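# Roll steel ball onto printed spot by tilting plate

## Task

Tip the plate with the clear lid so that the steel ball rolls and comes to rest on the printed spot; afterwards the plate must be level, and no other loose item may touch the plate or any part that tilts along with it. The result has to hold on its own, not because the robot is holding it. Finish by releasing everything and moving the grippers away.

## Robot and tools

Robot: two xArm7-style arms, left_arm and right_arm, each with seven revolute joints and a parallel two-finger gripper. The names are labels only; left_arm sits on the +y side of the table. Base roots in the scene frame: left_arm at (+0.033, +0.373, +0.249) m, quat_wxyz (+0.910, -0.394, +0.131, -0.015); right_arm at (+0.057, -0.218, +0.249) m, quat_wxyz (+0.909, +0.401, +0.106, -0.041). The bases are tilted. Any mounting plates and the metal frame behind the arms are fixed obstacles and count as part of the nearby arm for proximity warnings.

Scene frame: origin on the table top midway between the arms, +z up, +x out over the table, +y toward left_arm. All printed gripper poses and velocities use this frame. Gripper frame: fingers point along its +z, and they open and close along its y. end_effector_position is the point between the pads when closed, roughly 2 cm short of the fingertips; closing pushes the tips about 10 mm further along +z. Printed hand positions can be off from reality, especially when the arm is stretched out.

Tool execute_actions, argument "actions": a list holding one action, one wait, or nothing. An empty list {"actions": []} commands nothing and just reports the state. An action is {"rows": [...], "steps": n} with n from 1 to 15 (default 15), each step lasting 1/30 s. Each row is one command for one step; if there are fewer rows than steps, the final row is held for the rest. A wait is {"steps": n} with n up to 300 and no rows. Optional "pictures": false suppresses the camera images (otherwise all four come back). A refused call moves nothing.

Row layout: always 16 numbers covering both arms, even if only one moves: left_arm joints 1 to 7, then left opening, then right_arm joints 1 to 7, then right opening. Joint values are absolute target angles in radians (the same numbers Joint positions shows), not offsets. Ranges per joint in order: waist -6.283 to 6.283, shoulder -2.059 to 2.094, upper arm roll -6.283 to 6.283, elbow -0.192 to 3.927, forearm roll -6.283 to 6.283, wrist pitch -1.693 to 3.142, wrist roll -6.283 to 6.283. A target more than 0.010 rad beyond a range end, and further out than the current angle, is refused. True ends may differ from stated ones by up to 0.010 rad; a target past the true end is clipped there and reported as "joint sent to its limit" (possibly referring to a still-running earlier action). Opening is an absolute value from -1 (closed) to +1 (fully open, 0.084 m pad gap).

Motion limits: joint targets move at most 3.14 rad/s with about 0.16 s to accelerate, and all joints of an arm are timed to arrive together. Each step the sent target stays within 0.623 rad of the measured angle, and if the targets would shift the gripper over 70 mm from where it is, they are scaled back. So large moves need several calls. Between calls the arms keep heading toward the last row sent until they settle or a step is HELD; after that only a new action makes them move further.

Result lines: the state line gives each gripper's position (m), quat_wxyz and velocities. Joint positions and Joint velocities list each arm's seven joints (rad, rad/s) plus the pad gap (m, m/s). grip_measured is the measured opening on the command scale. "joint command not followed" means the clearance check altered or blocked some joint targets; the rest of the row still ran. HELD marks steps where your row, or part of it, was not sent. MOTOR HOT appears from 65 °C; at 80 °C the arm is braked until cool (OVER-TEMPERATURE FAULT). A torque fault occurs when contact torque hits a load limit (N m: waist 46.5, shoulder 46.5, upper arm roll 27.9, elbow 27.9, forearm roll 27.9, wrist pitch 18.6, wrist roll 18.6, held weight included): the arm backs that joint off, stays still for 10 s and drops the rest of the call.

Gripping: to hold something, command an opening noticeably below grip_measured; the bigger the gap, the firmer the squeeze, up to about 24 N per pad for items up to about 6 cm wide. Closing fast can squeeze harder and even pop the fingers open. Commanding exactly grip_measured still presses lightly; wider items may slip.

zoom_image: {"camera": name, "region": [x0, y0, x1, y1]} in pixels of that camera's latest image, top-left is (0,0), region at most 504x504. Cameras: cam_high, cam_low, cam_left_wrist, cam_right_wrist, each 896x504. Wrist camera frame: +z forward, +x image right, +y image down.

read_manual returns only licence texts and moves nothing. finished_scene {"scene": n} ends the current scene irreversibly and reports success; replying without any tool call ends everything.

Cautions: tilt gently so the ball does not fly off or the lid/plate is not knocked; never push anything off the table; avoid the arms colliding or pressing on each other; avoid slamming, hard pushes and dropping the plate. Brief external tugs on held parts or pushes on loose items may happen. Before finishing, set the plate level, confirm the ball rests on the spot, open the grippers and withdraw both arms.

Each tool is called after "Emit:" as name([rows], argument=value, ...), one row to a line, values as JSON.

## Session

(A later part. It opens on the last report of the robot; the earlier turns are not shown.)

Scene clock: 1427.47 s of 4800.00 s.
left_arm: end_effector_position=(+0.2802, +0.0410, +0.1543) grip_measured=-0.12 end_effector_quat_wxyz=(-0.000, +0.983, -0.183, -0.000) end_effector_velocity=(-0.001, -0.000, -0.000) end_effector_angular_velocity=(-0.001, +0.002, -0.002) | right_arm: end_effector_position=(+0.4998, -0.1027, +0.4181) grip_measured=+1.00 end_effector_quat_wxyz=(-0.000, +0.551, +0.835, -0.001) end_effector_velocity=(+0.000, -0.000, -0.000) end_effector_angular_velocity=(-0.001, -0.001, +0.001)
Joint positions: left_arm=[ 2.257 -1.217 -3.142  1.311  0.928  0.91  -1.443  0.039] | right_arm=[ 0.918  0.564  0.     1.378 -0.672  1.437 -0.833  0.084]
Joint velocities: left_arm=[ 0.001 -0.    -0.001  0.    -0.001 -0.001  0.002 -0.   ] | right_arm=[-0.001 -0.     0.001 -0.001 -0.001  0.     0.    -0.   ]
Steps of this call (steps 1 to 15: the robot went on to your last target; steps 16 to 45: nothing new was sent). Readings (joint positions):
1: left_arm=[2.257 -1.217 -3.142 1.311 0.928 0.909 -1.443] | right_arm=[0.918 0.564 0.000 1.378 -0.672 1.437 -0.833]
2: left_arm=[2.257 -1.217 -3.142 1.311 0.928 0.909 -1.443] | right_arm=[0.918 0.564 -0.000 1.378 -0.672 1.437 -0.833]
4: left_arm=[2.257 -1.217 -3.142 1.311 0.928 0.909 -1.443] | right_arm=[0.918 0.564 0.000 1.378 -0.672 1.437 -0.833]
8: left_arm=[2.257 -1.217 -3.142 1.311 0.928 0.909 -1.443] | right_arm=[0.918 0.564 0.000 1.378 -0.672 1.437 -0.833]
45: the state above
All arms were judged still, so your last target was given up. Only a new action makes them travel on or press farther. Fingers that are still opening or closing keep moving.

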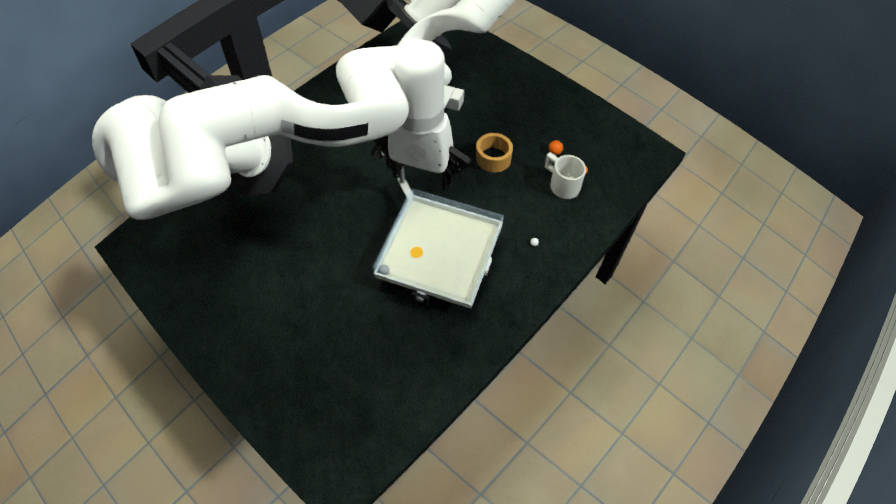

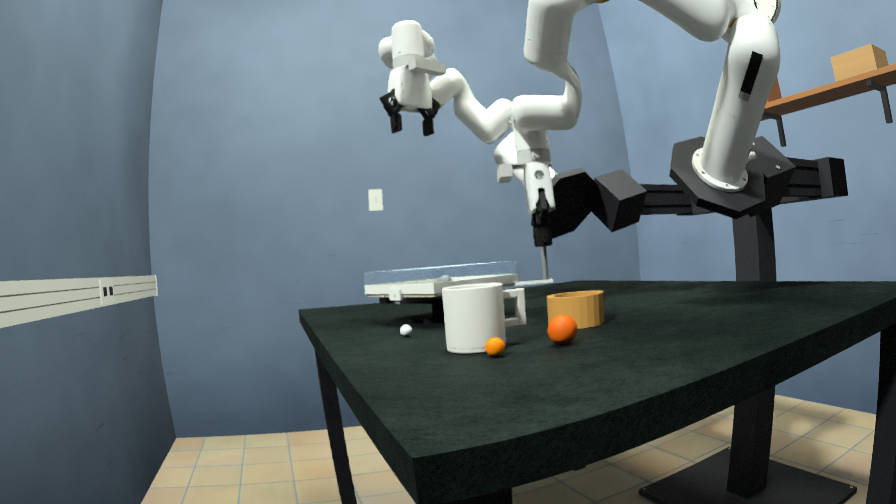

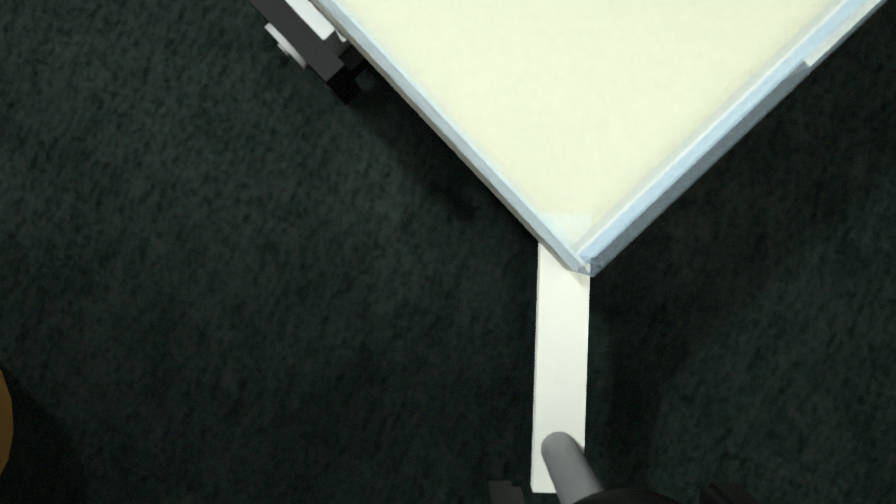

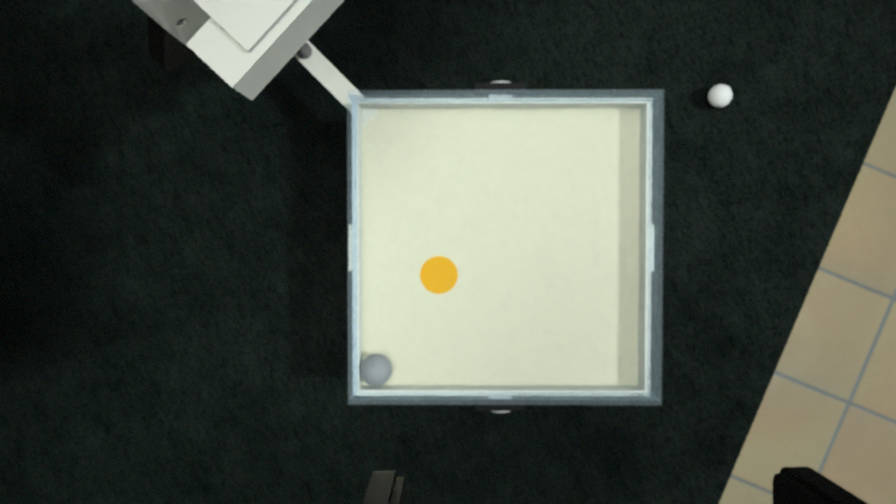

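Emit:
execute_actions([
  {"rows":[[2.2532,-1.2262,-3.1416,1.3202,0.9235,0.9106,-1.4420,-0.17,0.918,0.564,0,1.378,-0.672,1.437,-0.833,1]],"steps":15},
], pictures=false)

Emit:
execute_actions([
  {"steps":45},
], pictures=false)

Emit:
execute_actions([
  {"rows":[[2.2625,-1.2106,-3.1416,1.2987,0.9357,0.9061,-1.4470,-0.17,0.918,0.564,0,1.378,-0.672,1.437,-0.833,1]],"steps":14},
], pictures=false)

Emit:
execute_actions([
  {"rows":[[2.2625,-1.2106,-3.1416,1.2987,0.9357,0.9061,-1.4470,-0.17,0.918,0.564,0,1.378,-0.672,1.437,-0.833,1]],"steps":14},
], pictures=false)

Emit:
execute_actions([
  {"rows":[[2.2625,-1.2106,-3.1416,1.2987,0.9357,0.9061,-1.4470,-0.17,0.918,0.564,0,1.378,-0.672,1.437,-0.833,1]],"steps":14},
], pictures=true)

Emit:
execute_actions([
  {"rows":[[2.2521,-1.2222,-3.1416,1.3207,0.9199,0.9135,-1.4378,-0.17,0.918,0.564,0,1.378,-0.672,1.437,-0.833,1]],"steps":14},
], pictures=true)

Emit:
execute_actions([
  {"rows":[[2.2521,-1.2222,-3.1416,1.3207,0.9199,0.9135,-1.4378,-0.17,0.918,0.564,0,1.378,-0.672,1.437,-0.833,1]],"steps":13},
], pictures=true)

Emit:
execute_actions([
  {"rows":[[2.2600,-1.2142,-3.1416,1.3044,0.9321,0.9077,-1.4451,-0.17,0.918,0.564,0,1.378,-0.672,1.437,-0.833,1]],"steps":15},
], pictures=true)

Emit:
execute_actions([
  {"steps":30},
], pictures=true)

Emit:
execute_actions([
  {"steps":45},
], pictures=true)

Scene clock: 1500.57 s of 4800.00 s.
left_arm: end_effector_position=(+0.2790, +0.0395, +0.1530) grip_measured=-0.12 end_effector_quat_wxyz=(-0.002, +0.983, -0.183, -0.000) end_effector_velocity=(-0.000, -0.003, +0.003) end_effector_angular_velocity=(-0.009, -0.001, -0.001) | right_arm: end_effector_position=(+0.4998, -0.1027, +0.4181) grip_measured=+1.00 end_effector_quat_wxyz=(-0.000, +0.551, +0.835, -0.001) end_effector_velocity=(-0.000, +0.000, +0.001) end_effector_angular_velocity=(+0.001, -0.001, +0.000)
Joint positions: left_arm=[ 2.254 -1.226 -3.14   1.319  0.923  0.912 -1.442  0.039] | right_arm=[ 0.918  0.564  0.     1.378 -0.672  1.437 -0.833  0.084]
Joint velocities: left_arm=[-0.001 -0.    -0.004  0.004  0.    -0.003  0.    -0.   ] | right_arm=[ 0.001 -0.     0.001  0.     0.     0.     0.     0.   ]
Steps of this call (steps 1 to 90: nothing new was sent; then 69.60 s passed at rest; steps 91 to 105: all 15 steps of this action). Readings (joint positions):
91: left_arm=[2.257 -1.217 -3.142 1.311 0.928 0.910 -1.443] | right_arm=[0.918 0.564 -0.000 1.378 -0.672 1.437 -0.833]
92: left_arm=[2.257 -1.218 -3.142 1.312 0.927 0.910 -1.443] | right_arm=[0.918 0.564 0.000 1.378 -0.672 1.437 -0.833]
94: left_arm=[2.255 -1.221 -3.141 1.314 0.925 0.911 -1.442] | right_arm=[0.918 0.564 -0.000 1.378 -0.672 1.437 -0.833]
98: left_arm=[2.254 -1.225 -3.140 1.318 0.924 0.912 -1.442] | right_arm=[0.918 0.564 -0.000 1.378 -0.672 1.437 -0.833]
105: the state above

Scene clock: 1502.07 s of 4800.00 s.
left_arm: end_effector_position=(+0.2790, +0.0383, +0.1539) grip_measured=-0.12 end_effector_quat_wxyz=(-0.001, +0.983, -0.183, -0.000) end_effector_velocity=(+0.001, -0.000, -0.000) end_effector_angular_velocity=(-0.001, -0.001, +0.001) | right_arm: end_effector_position=(+0.4998, -0.1027, +0.4181) grip_measured=+1.00 end_effector_quat_wxyz=(-0.000, +0.551, +0.835, -0.001) end_effector_velocity=(-0.000, +0.001, +0.001) end_effector_angular_velocity=(+0.001, -0.002, +0.000)
Joint positions: left_arm=[ 2.253 -1.226 -3.142  1.32   0.924  0.911 -1.442  0.039] | right_arm=[ 0.918  0.564  0.     1.378 -0.672  1.437 -0.833  0.084]
Joint velocities: left_arm=[-0.    -0.     0.002  0.     0.    -0.002 -0.     0.   ] | right_arm=[ 0.001 -0.     0.001  0.    -0.    -0.001  0.    -0.   ]
Steps of this call (steps 1 to 15: the robot went on to your last target; steps 16 to 45: nothing new was sent). Readings (joint positions):
1: left_arm=[2.254 -1.226 -3.141 1.319 0.923 0.912 -1.442] | right_arm=[0.918 0.564 0.000 1.378 -0.672 1.437 -0.833]
2: left_arm=[2.254 -1.226 -3.141 1.319 0.923 0.912 -1.442] | right_arm=[0.918 0.564 -0.000 1.378 -0.672 1.437 -0.833]
4: left_arm=[2.253 -1.226 -3.141 1.319 0.923 0.912 -1.442] | right_arm=[0.918 0.564 0.000 1.378 -0.672 1.437 -0.833]
8: left_arm=[2.253 -1.226 -3.141 1.320 0.923 0.912 -1.442] | right_arm=[0.918 0.564 0.000 1.378 -0.672 1.437 -0.833]
45: the state above
All arms were judged still, so your last target was given up. Only a new action makes them travel on or press farther. Fingers that are still opening or closing keep moving.

Scene clock: 1502.53 s of 4800.00 s.
left_arm: end_effector_position=(+0.2804, +0.0420, +0.1545) grip_measured=-0.12 end_effector_quat_wxyz=(+0.002, +0.983, -0.183, +0.000) end_effector_velocity=(-0.001, +0.008, -0.006) end_effector_angular_velocity=(+0.020, +0.000, -0.001) | right_arm: end_effector_position=(+0.4998, -0.1027, +0.4181) grip_measured=+1.00 end_effector_quat_wxyz=(-0.000, +0.551, +0.835, -0.001) end_effector_velocity=(-0.000, +0.000, +0.000) end_effector_angular_velocity=(+0.000, +0.001, +0.001)
Joint positions: left_arm=[ 2.262 -1.211 -3.143  1.301  0.936  0.904 -1.447  0.039] | right_arm=[ 0.918  0.564 -0.     1.378 -0.672  1.437 -0.833  0.084]
Joint velocities: left_arm=[ 0.003  0.001  0.005 -0.012  0.002  0.009 -0.002 -0.   ] | right_arm=[ 0.     0.     0.    -0.     0.001  0.    -0.     0.   ]
Steps of this call (steps 1 to 14: all 14 steps of this action). Readings (joint positions):
1: left_arm=[2.253 -1.226 -3.142 1.320 0.924 0.911 -1.442] | right_arm=[0.918 0.564 -0.000 1.378 -0.672 1.437 -0.833]
2: left_arm=[2.254 -1.225 -3.142 1.318 0.925 0.910 -1.443] | right_arm=[0.918 0.564 -0.000 1.378 -0.672 1.437 -0.833]
4: left_arm=[2.257 -1.219 -3.143 1.312 0.930 0.906 -1.444] | right_arm=[0.918 0.564 0.000 1.378 -0.672 1.437 -0.833]
8: left_arm=[2.261 -1.212 -3.144 1.304 0.935 0.903 -1.446] | right_arm=[0.918 0.564 0.000 1.378 -0.672 1.437 -0.833]
14: the state above

Scene clock: 1503.00 s of 4800.00 s.
left_arm: end_effector_position=(+0.2803, +0.0440, +0.1531) grip_measured=-0.12 end_effector_quat_wxyz=(-0.000, +0.983, -0.183, -0.000) end_effector_velocity=(-0.000, +0.001, -0.001) end_effector_angular_velocity=(+0.002, +0.001, +0.001) | right_arm: end_effector_position=(+0.4998, -0.1027, +0.4181) grip_measured=+1.00 end_effector_quat_wxyz=(-0.000, +0.551, +0.835, -0.001) end_effector_velocity=(-0.000, -0.000, -0.000) end_effector_angular_velocity=(-0.001, +0.001, -0.000)
Joint positions: left_arm=[ 2.262 -1.211 -3.142  1.299  0.936  0.906 -1.447  0.039] | right_arm=[ 0.918  0.564  0.     1.378 -0.672  1.437 -0.833  0.084]
Joint velocities: left_arm=[ 0.001 -0.001  0.002 -0.001 -0.    -0.001 -0.001  0.   ] | right_arm=[-0.     0.     0.    -0.     0.     0.001  0.001  0.   ]
Steps of this call (steps 1 to 14: all 14 steps of this action). Readings (joint positions):
1: left_arm=[2.262 -1.210 -3.143 1.301 0.936 0.904 -1.447] | right_arm=[0.918 0.564 0.000 1.378 -0.672 1.437 -0.833]
2: left_arm=[2.262 -1.210 -3.143 1.300 0.936 0.904 -1.447] | right_arm=[0.918 0.564 -0.000 1.378 -0.672 1.437 -0.833]
4: left_arm=[2.262 -1.211 -3.142 1.300 0.936 0.905 -1.447] | right_arm=[0.918 0.564 0.000 1.378 -0.672 1.437 -0.833]
8: left_arm=[2.262 -1.211 -3.142 1.299 0.936 0.906 -1.447] | right_arm=[0.918 0.564 -0.000 1.378 -0.672 1.437 -0.833]
14: the state above

Scene clock: 1503.47 s of 4800.00 s.
left_arm: end_effector_position=(+0.2803, +0.0441, +0.1530) grip_measured=-0.12 end_effector_quat_wxyz=(-0.000, +0.983, -0.183, -0.000) end_effector_velocity=(+0.000, +0.001, -0.000) end_effector_angular_velocity=(+0.001, -0.000, +0.001) | right_arm: end_effector_position=(+0.4998, -0.1027, +0.4181) grip_measured=+1.00 end_effector_quat_wxyz=(-0.000, +0.551, +0.835, -0.001) end_effector_velocity=(-0.000, -0.000, -0.001) end_effector_angular_velocity=(-0.001, +0.001, -0.001)
Joint positions: left_arm=[ 2.263 -1.211 -3.142  1.299  0.936  0.906 -1.447  0.039] | right_arm=[ 0.918  0.564  0.     1.378 -0.672  1.437 -0.833  0.084]
Joint velocities: left_arm=[-0.     0.     0.001 -0.001 -0.001  0.     0.    -0.   ] | right_arm=[-0.001  0.    -0.    -0.001  0.    -0.     0.    -0.   ]
Steps of this call (steps 1 to 14: all 14 steps of this action). Readings (joint positions):
1: left_arm=[2.262 -1.211 -3.142 1.299 0.936 0.906 -1.447] | right_arm=[0.918 0.564 -0.000 1.378 -0.672 1.437 -0.833]
2: left_arm=[2.262 -1.211 -3.142 1.299 0.936 0.906 -1.447] | right_arm=[0.918 0.564 0.000 1.378 -0.672 1.437 -0.833]
4: left_arm=[2.262 -1.211 -3.142 1.299 0.936 0.906 -1.447] | right_arm=[0.918 0.564 -0.000 1.378 -0.672 1.437 -0.833]
8: left_arm=[2.262 -1.211 -3.142 1.299 0.936 0.906 -1.447] | right_arm=[0.918 0.564 -0.000 1.378 -0.672 1.437 -0.833]
14: the state above

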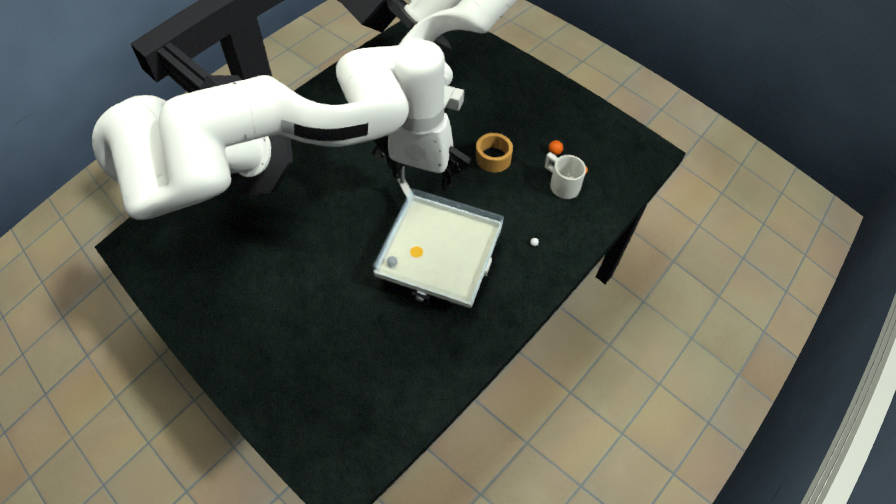

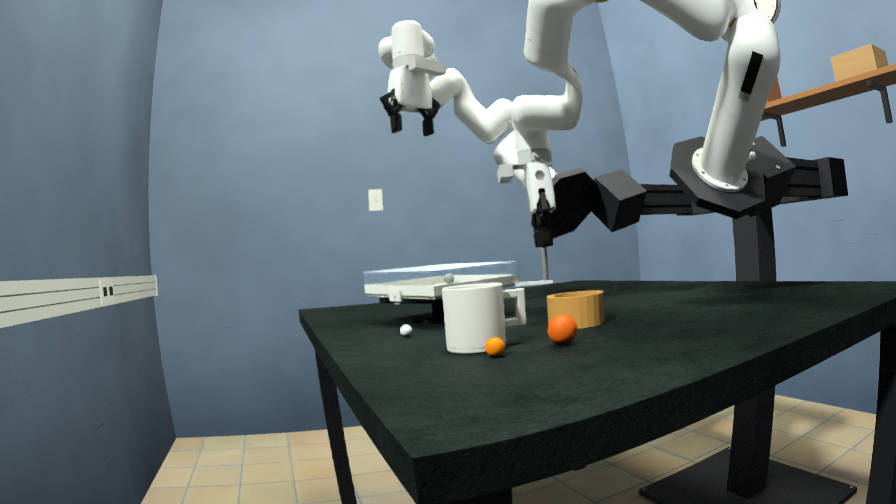

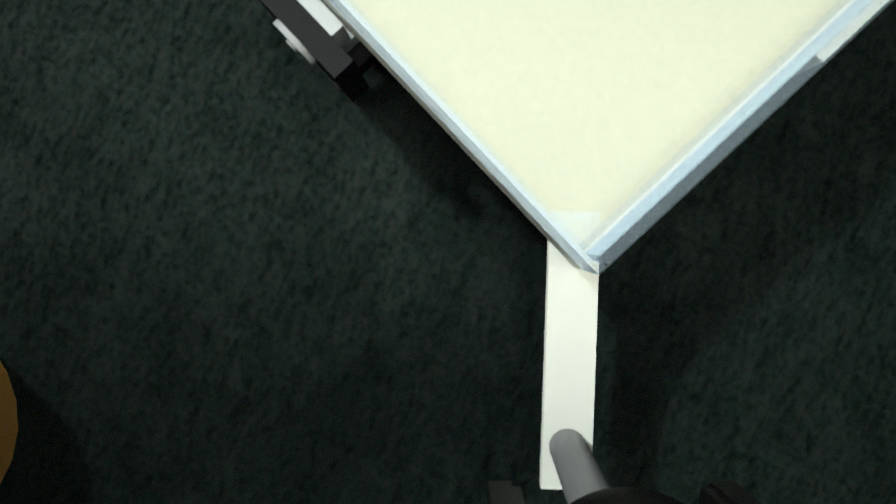

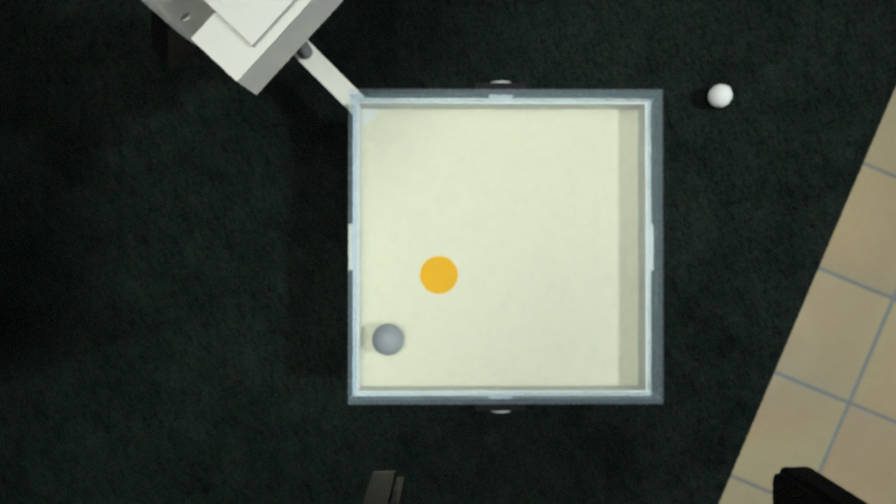

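Scene clock: 1503.93 s of 4800.00 s.
left_arm: end_effector_position=(+0.2798, +0.0406, +0.1542) grip_measured=-0.12 end_effector_quat_wxyz=(-0.003, +0.983, -0.183, -0.001) end_effector_velocity=(-0.001, -0.005, +0.003) end_effector_angular_velocity=(-0.010, +0.001, +0.000) | right_arm: end_effector_position=(+0.4998, -0.1027, +0.4181) grip_measured=+1.00 end_effector_quat_wxyz=(-0.000, +0.551, +0.835, -0.001) end_effector_velocity=(+0.000, +0.000, +0.000) end_effector_angular_velocity=(-0.001, -0.001, -0.000)
Joint positions: left_arm=[ 2.253 -1.222 -3.14   1.318  0.92   0.916 -1.438  0.039] | right_arm=[ 0.918  0.564  0.     1.378 -0.672  1.437 -0.833  0.084]
Joint velocities: left_arm=[-0.002 -0.002 -0.004  0.007 -0.003 -0.003  0.001 -0.   ] | right_arm=[ 0.001  0.    -0.     0.    -0.001  0.     0.001 -0.   ]
Steps of this call (steps 1 to 14: all 14 steps of this action). Readings (joint positions):
1: left_arm=[2.262 -1.211 -3.142 1.299 0.936 0.906 -1.447] | right_arm=[0.918 0.564 0.000 1.378 -0.672 1.437 -0.833]
2: left_arm=[2.262 -1.212 -3.141 1.301 0.934 0.907 -1.446] | right_arm=[0.918 0.564 0.000 1.378 -0.672 1.437 -0.833]
4: left_arm=[2.258 -1.216 -3.140 1.307 0.928 0.912 -1.443] | right_arm=[0.918 0.564 -0.000 1.378 -0.672 1.437 -0.833]
8: left_arm=[2.254 -1.221 -3.140 1.315 0.921 0.916 -1.439] | right_arm=[0.918 0.564 -0.000 1.378 -0.672 1.437 -0.833]
14: the state above

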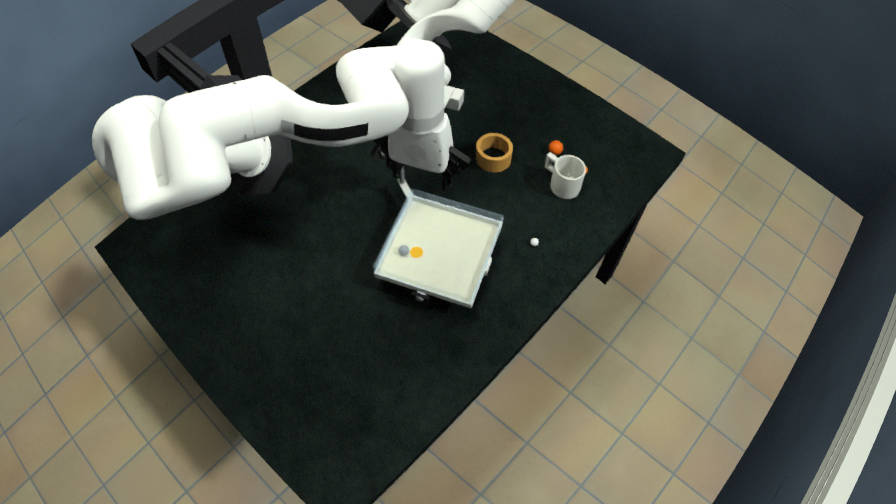

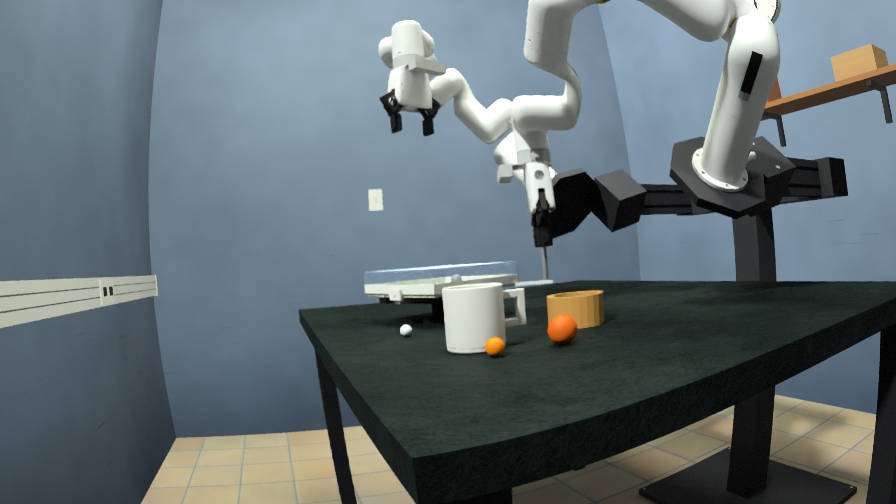

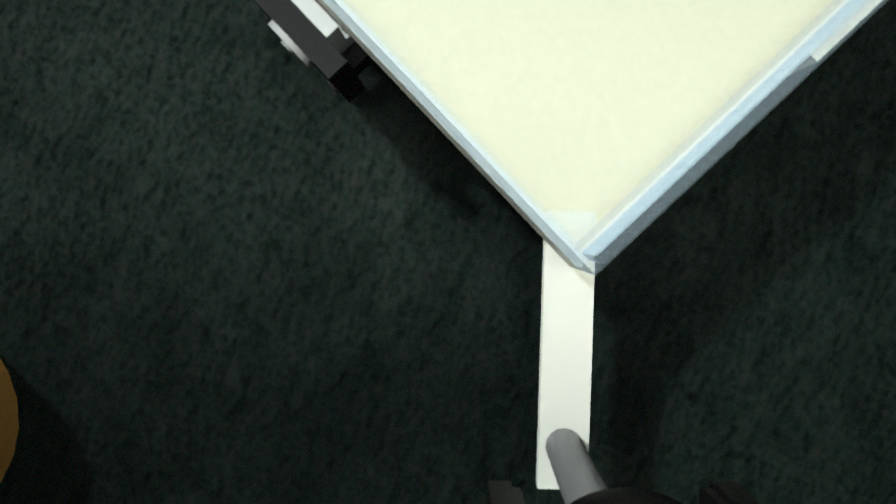

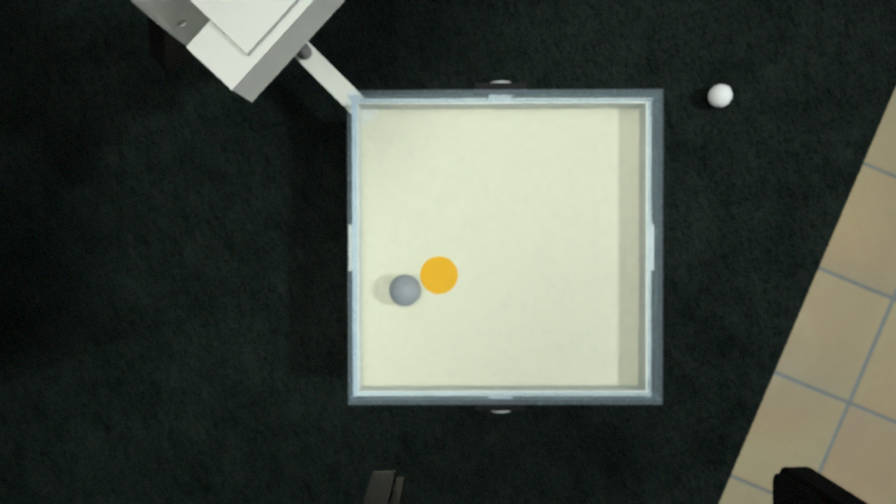

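Scene clock: 1504.37 s of 4800.00 s.
left_arm: end_effector_position=(+0.2801, +0.0385, +0.1558) grip_measured=-0.12 end_effector_quat_wxyz=(-0.001, +0.983, -0.183, -0.000) end_effector_velocity=(+0.001, -0.003, +0.003) end_effector_angular_velocity=(-0.009, -0.001, +0.000) | right_arm: end_effector_position=(+0.4998, -0.1027, +0.4181) grip_measured=+1.00 end_effector_quat_wxyz=(-0.000, +0.551, +0.835, -0.001) end_effector_velocity=(+0.000, -0.001, -0.000) end_effector_angular_velocity=(-0.001, -0.000, -0.001)
Joint positions: left_arm=[ 2.252 -1.222 -3.142  1.32   0.92   0.914 -1.438  0.039] | right_arm=[ 0.918  0.564 -0.     1.378 -0.672  1.437 -0.833  0.084]
Joint velocities: left_arm=[-0.001  0.001 -0.003  0.004  0.    -0.002  0.001 -0.   ] | right_arm=[-0.    -0.    -0.001  0.    -0.001  0.001 -0.     0.   ]
Steps of this call (steps 1 to 13: all 13 steps of this action). Readings (joint positions):
1: left_arm=[2.253 -1.222 -3.140 1.318 0.920 0.916 -1.438] | right_arm=[0.918 0.564 0.000 1.378 -0.672 1.437 -0.833]
2: left_arm=[2.253 -1.223 -3.140 1.318 0.920 0.916 -1.438] | right_arm=[0.918 0.564 0.000 1.378 -0.672 1.437 -0.833]
4: left_arm=[2.252 -1.222 -3.141 1.319 0.920 0.915 -1.438] | right_arm=[0.918 0.564 0.000 1.378 -0.672 1.437 -0.833]
8: left_arm=[2.252 -1.222 -3.141 1.320 0.920 0.914 -1.438] | right_arm=[0.918 0.564 -0.000 1.378 -0.672 1.437 -0.833]
13: the state above

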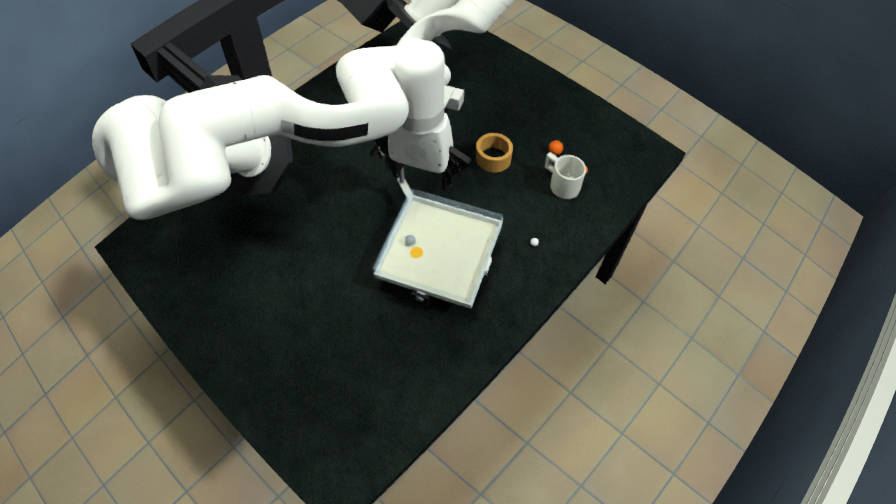

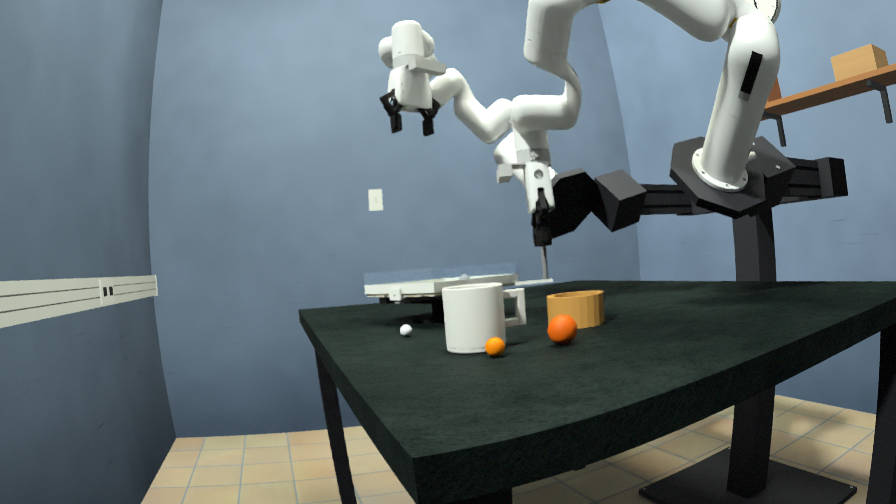

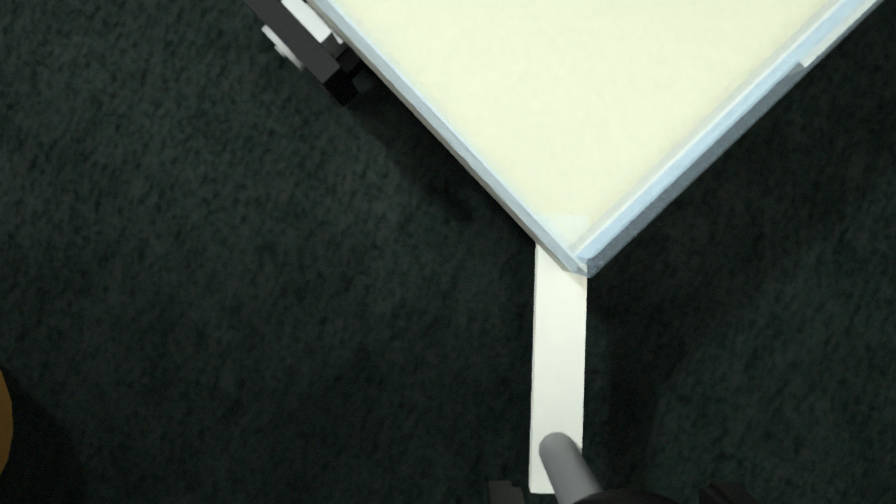

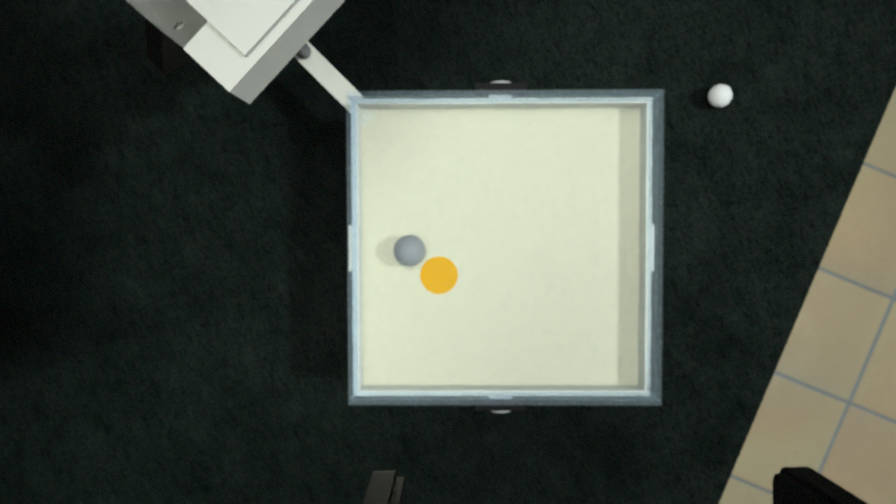

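Scene clock: 1504.87 s of 4800.00 s.
left_arm: end_effector_position=(+0.2803, +0.0410, +0.1546) grip_measured=-0.12 end_effector_quat_wxyz=(+0.002, +0.983, -0.183, +0.000) end_effector_velocity=(-0.001, +0.003, -0.002) end_effector_angular_velocity=(+0.007, +0.001, +0.001) | right_arm: end_effector_position=(+0.4998, -0.1027, +0.4181) grip_measured=+1.00 end_effector_quat_wxyz=(-0.000, +0.551, +0.835, -0.001) end_effector_velocity=(-0.000, +0.000, -0.000) end_effector_angular_velocity=(+0.000, +0.001, +0.001)
Joint positions: left_arm=[ 2.26  -1.214 -3.143  1.306  0.932  0.906 -1.445  0.039] | right_arm=[ 0.918  0.564 -0.     1.378 -0.672  1.437 -0.833  0.084]
Joint velocities: left_arm=[ 0.001  0.001  0.002 -0.005 -0.     0.002 -0.002  0.   ] | right_arm=[-0.001 -0.     0.001 -0.     0.     0.    -0.001  0.   ]
Steps of this call (steps 1 to 15: all 15 steps of this action). Readings (joint positions):
1: left_arm=[2.252 -1.222 -3.142 1.320 0.920 0.913 -1.438] | right_arm=[0.918 0.564 -0.000 1.378 -0.672 1.437 -0.833]
2: left_arm=[2.253 -1.221 -3.142 1.319 0.922 0.913 -1.439] | right_arm=[0.918 0.564 -0.000 1.378 -0.672 1.437 -0.833]
4: left_arm=[2.256 -1.218 -3.143 1.314 0.926 0.909 -1.441] | right_arm=[0.918 0.564 0.000 1.378 -0.672 1.437 -0.833]
8: left_arm=[2.259 -1.215 -3.143 1.309 0.931 0.906 -1.444] | right_arm=[0.918 0.564 -0.000 1.378 -0.672 1.437 -0.833]
15: the state above

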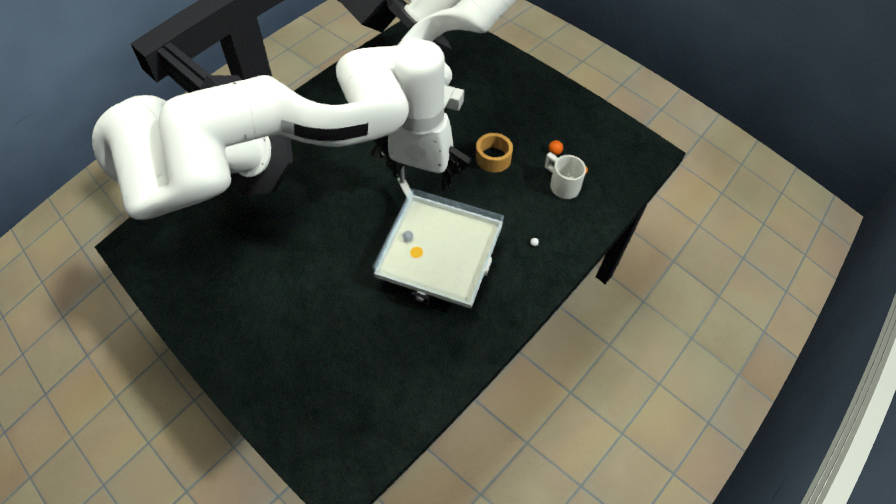

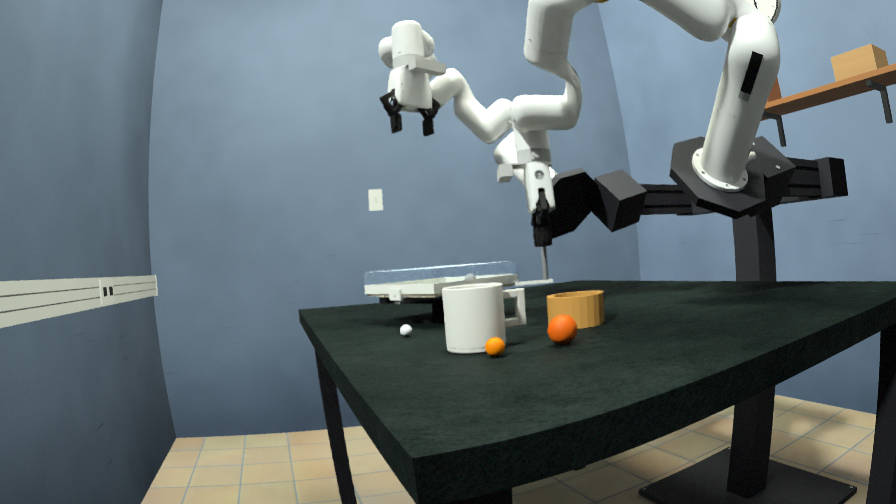

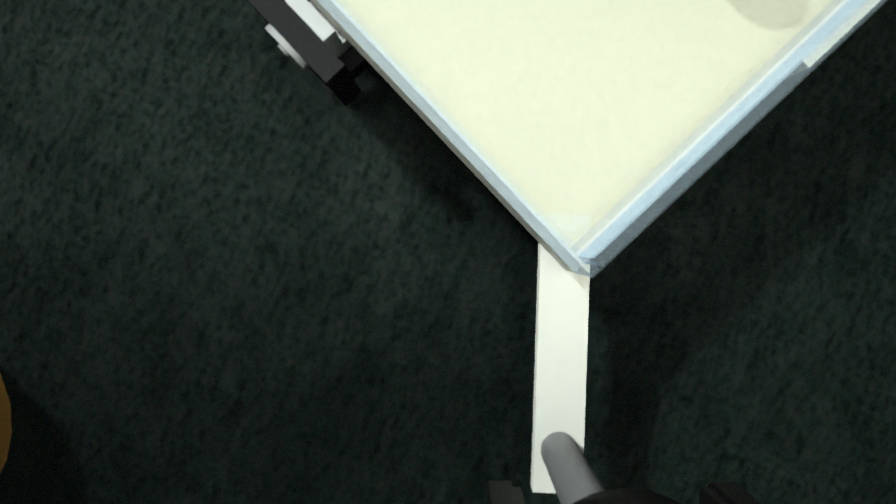

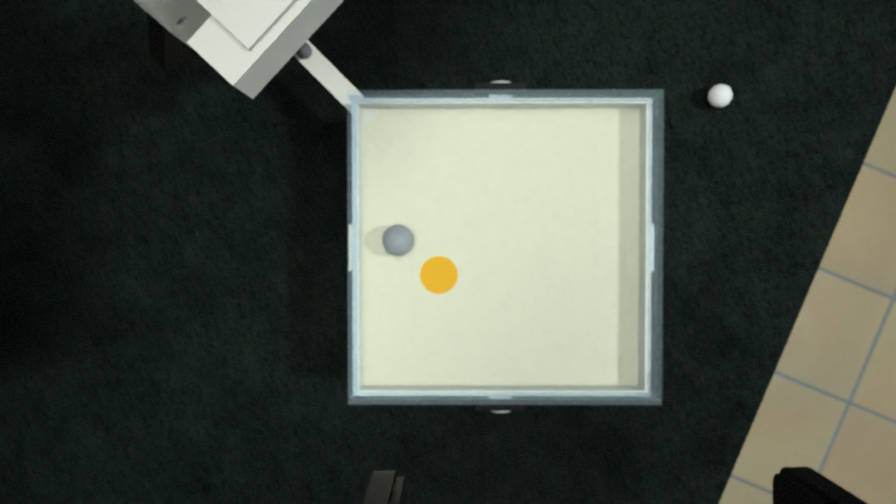

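Scene clock: 1505.87 s of 4800.00 s.
left_arm: end_effector_position=(+0.2802, +0.0425, +0.1535) grip_measured=-0.12 end_effector_quat_wxyz=(-0.000, +0.983, -0.183, -0.000) end_effector_velocity=(-0.000, -0.000, +0.000) end_effector_angular_velocity=(-0.000, -0.001, -0.001) | right_arm: end_effector_position=(+0.4998, -0.1027, +0.4181) grip_measured=+1.00 end_effector_quat_wxyz=(-0.000, +0.551, +0.835, -0.001) end_effector_velocity=(-0.001, +0.000, +0.000) end_effector_angular_velocity=(+0.001, +0.000, +0.001)
Joint positions: left_arm=[ 2.26  -1.214 -3.142  1.305  0.932  0.908 -1.445  0.039] | right_arm=[ 0.918  0.564 -0.     1.378 -0.672  1.437 -0.833  0.084]
Joint velocities: left_arm=[-0.    -0.    -0.001  0.     0.001  0.001 -0.    -0.   ] | right_arm=[ 0.001 -0.     0.    -0.     0.001 -0.    -0.    -0.   ]
Steps of this call (steps 1 to 15: the robot went on to your last target; steps 16 to 30: nothing new was sent). Readings (joint positions):
1: left_arm=[2.260 -1.214 -3.143 1.306 0.932 0.906 -1.445] | right_arm=[0.918 0.564 -0.000 1.378 -0.672 1.437 -0.833]
2: left_arm=[2.260 -1.214 -3.143 1.306 0.932 0.906 -1.445] | right_arm=[0.918 0.564 0.000 1.378 -0.672 1.437 -0.833]
4: left_arm=[2.260 -1.214 -3.142 1.306 0.932 0.906 -1.445] | right_arm=[0.918 0.564 0.000 1.378 -0.672 1.437 -0.833]
8: left_arm=[2.260 -1.214 -3.142 1.306 0.932 0.906 -1.445] | right_arm=[0.918 0.564 0.000 1.378 -0.672 1.437 -0.833]
30: the state above
All arms were judged still, so your last target was given up. Only a new action makes them travel on or press farther. Fingers that are still opening or closing keep moving.

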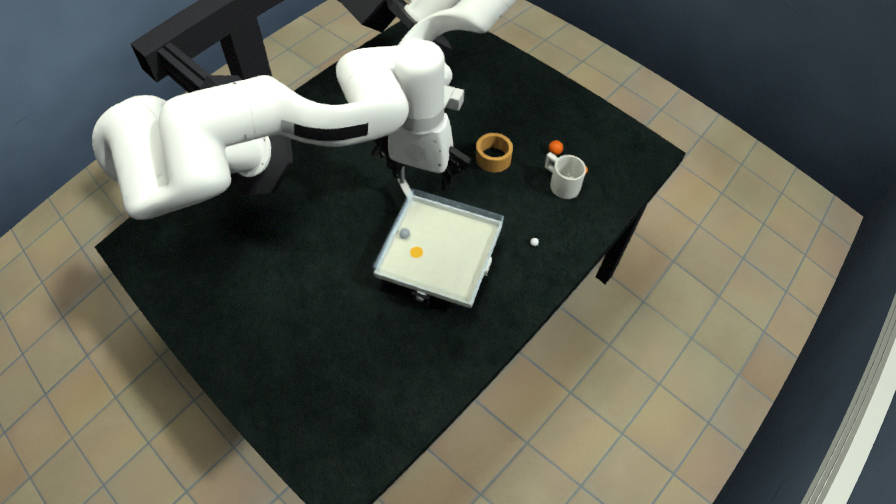

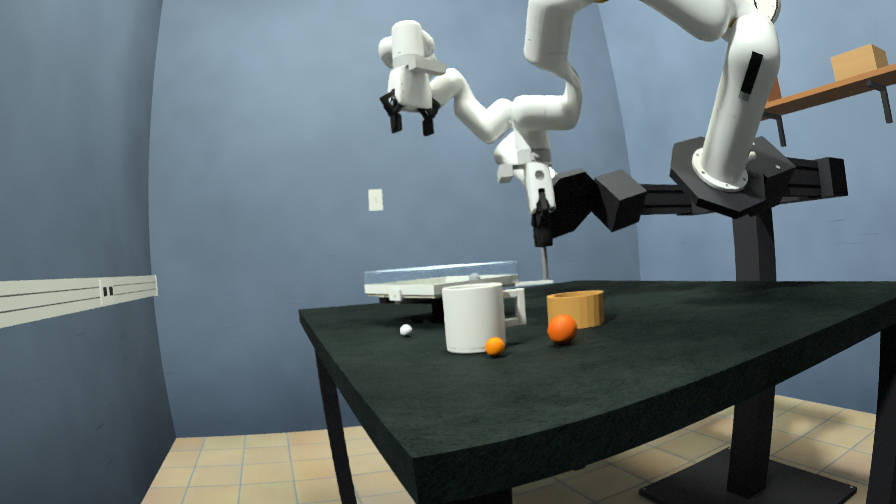

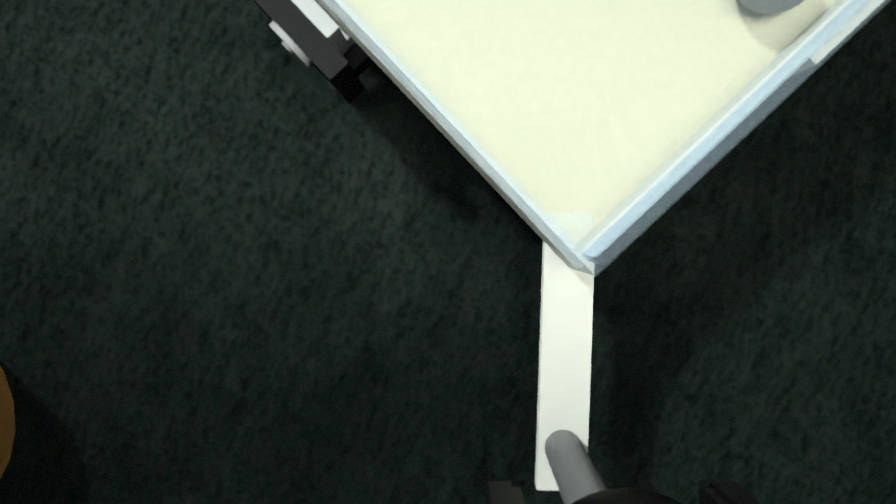

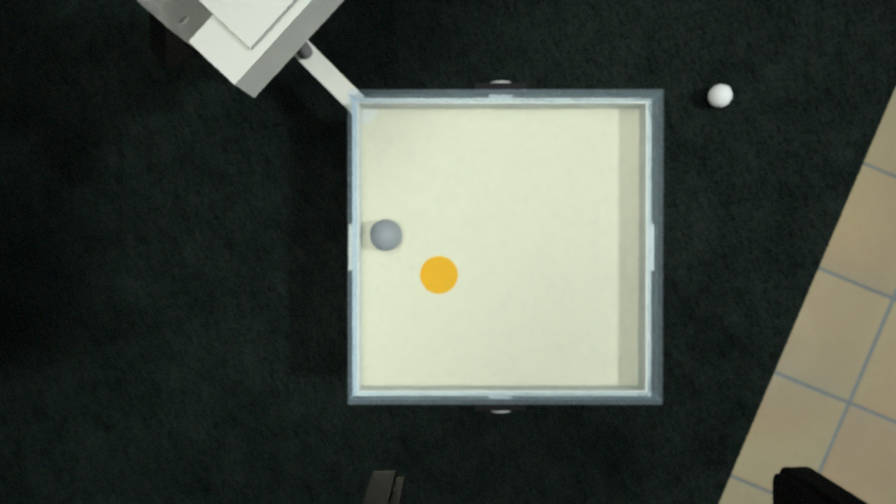

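Scene clock: 1507.37 s of 4800.00 s.
left_arm: end_effector_position=(+0.2801, +0.0426, +0.1535) grip_measured=-0.12 end_effector_quat_wxyz=(-0.000, +0.983, -0.183, -0.000) end_effector_velocity=(+0.000, +0.000, -0.001) end_effector_angular_velocity=(+0.001, +0.000, +0.001) | right_arm: end_effector_position=(+0.4998, -0.1027, +0.4181) grip_measured=+1.00 end_effector_quat_wxyz=(-0.000, +0.551, +0.835, -0.001) end_effector_velocity=(-0.000, -0.000, -0.000) end_effector_angular_velocity=(-0.000, -0.000, -0.000)
Joint positions: left_arm=[ 2.26  -1.214 -3.142  1.304  0.932  0.908 -1.445  0.039] | right_arm=[ 0.918  0.564 -0.     1.378 -0.672  1.437 -0.833  0.084]
Joint velocities: left_arm=[ 0.    -0.     0.001 -0.    -0.    -0.     0.    -0.   ] | right_arm=[ 0.001 -0.    -0.001 -0.001  0.    -0.     0.    -0.   ]
Steps of this call (steps 1 to 45: nothing new was sent). Readings (joint positions):
1: left_arm=[2.260 -1.214 -3.142 1.305 0.932 0.908 -1.445] | right_arm=[0.918 0.564 0.000 1.378 -0.672 1.437 -0.833]
2: left_arm=[2.260 -1.214 -3.142 1.305 0.932 0.908 -1.445] | right_arm=[0.918 0.564 0.000 1.378 -0.672 1.437 -0.833]
4: left_arm=[2.260 -1.214 -3.142 1.304 0.932 0.908 -1.445] | right_arm=[0.918 0.564 -0.000 1.378 -0.672 1.437 -0.833]
8: left_arm=[2.260 -1.214 -3.142 1.304 0.932 0.908 -1.445] | right_arm=[0.918 0.564 0.000 1.378 -0.672 1.437 -0.833]
45: the state above

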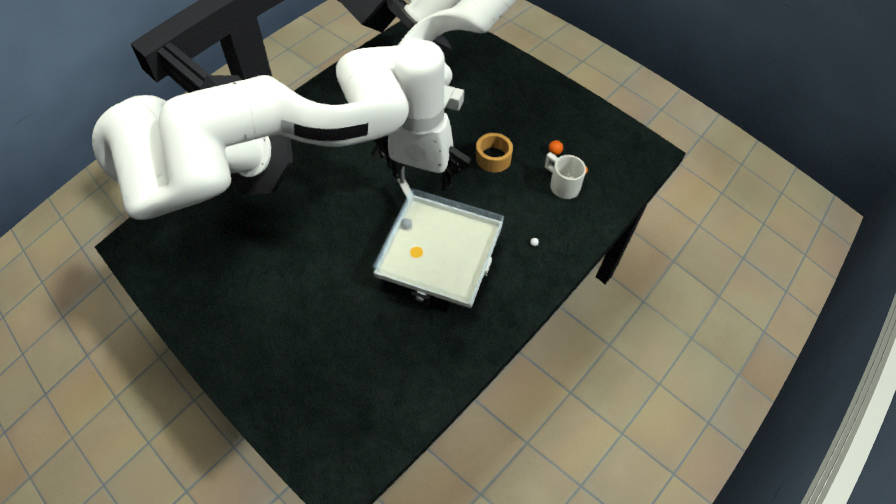

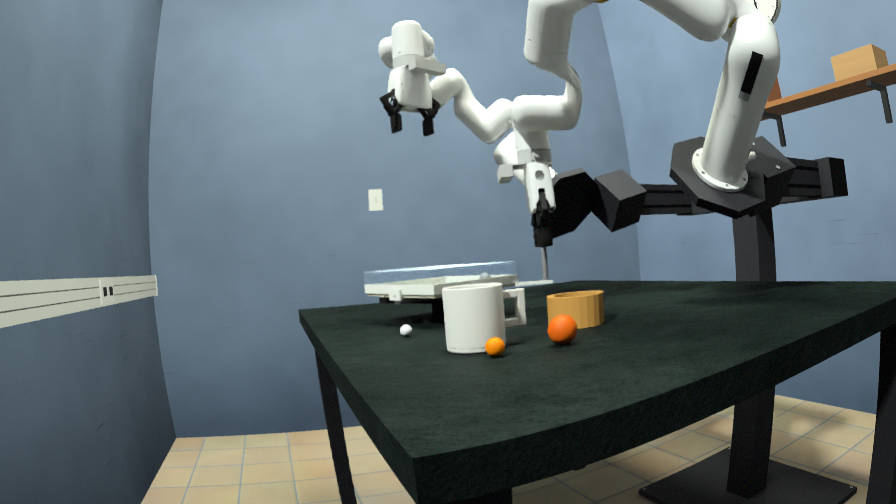

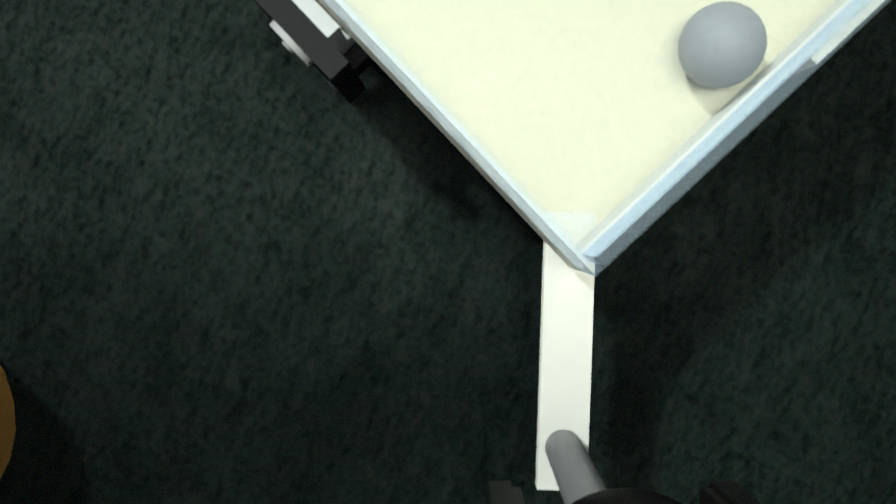

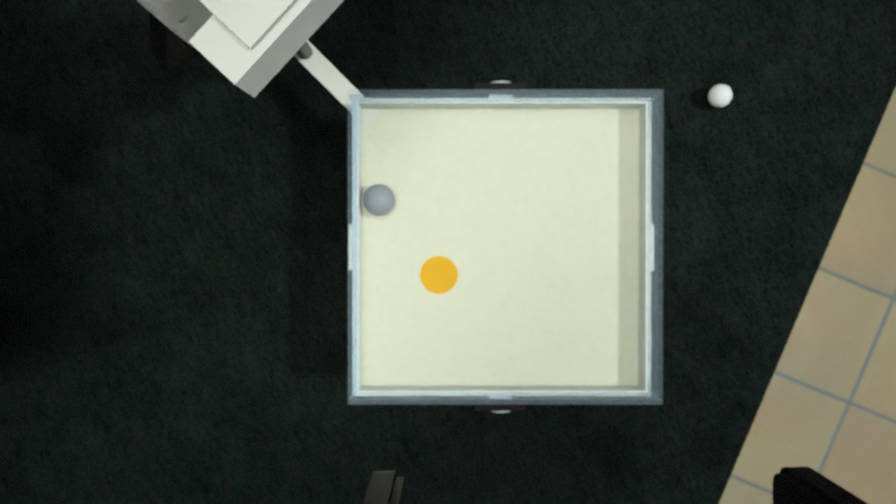

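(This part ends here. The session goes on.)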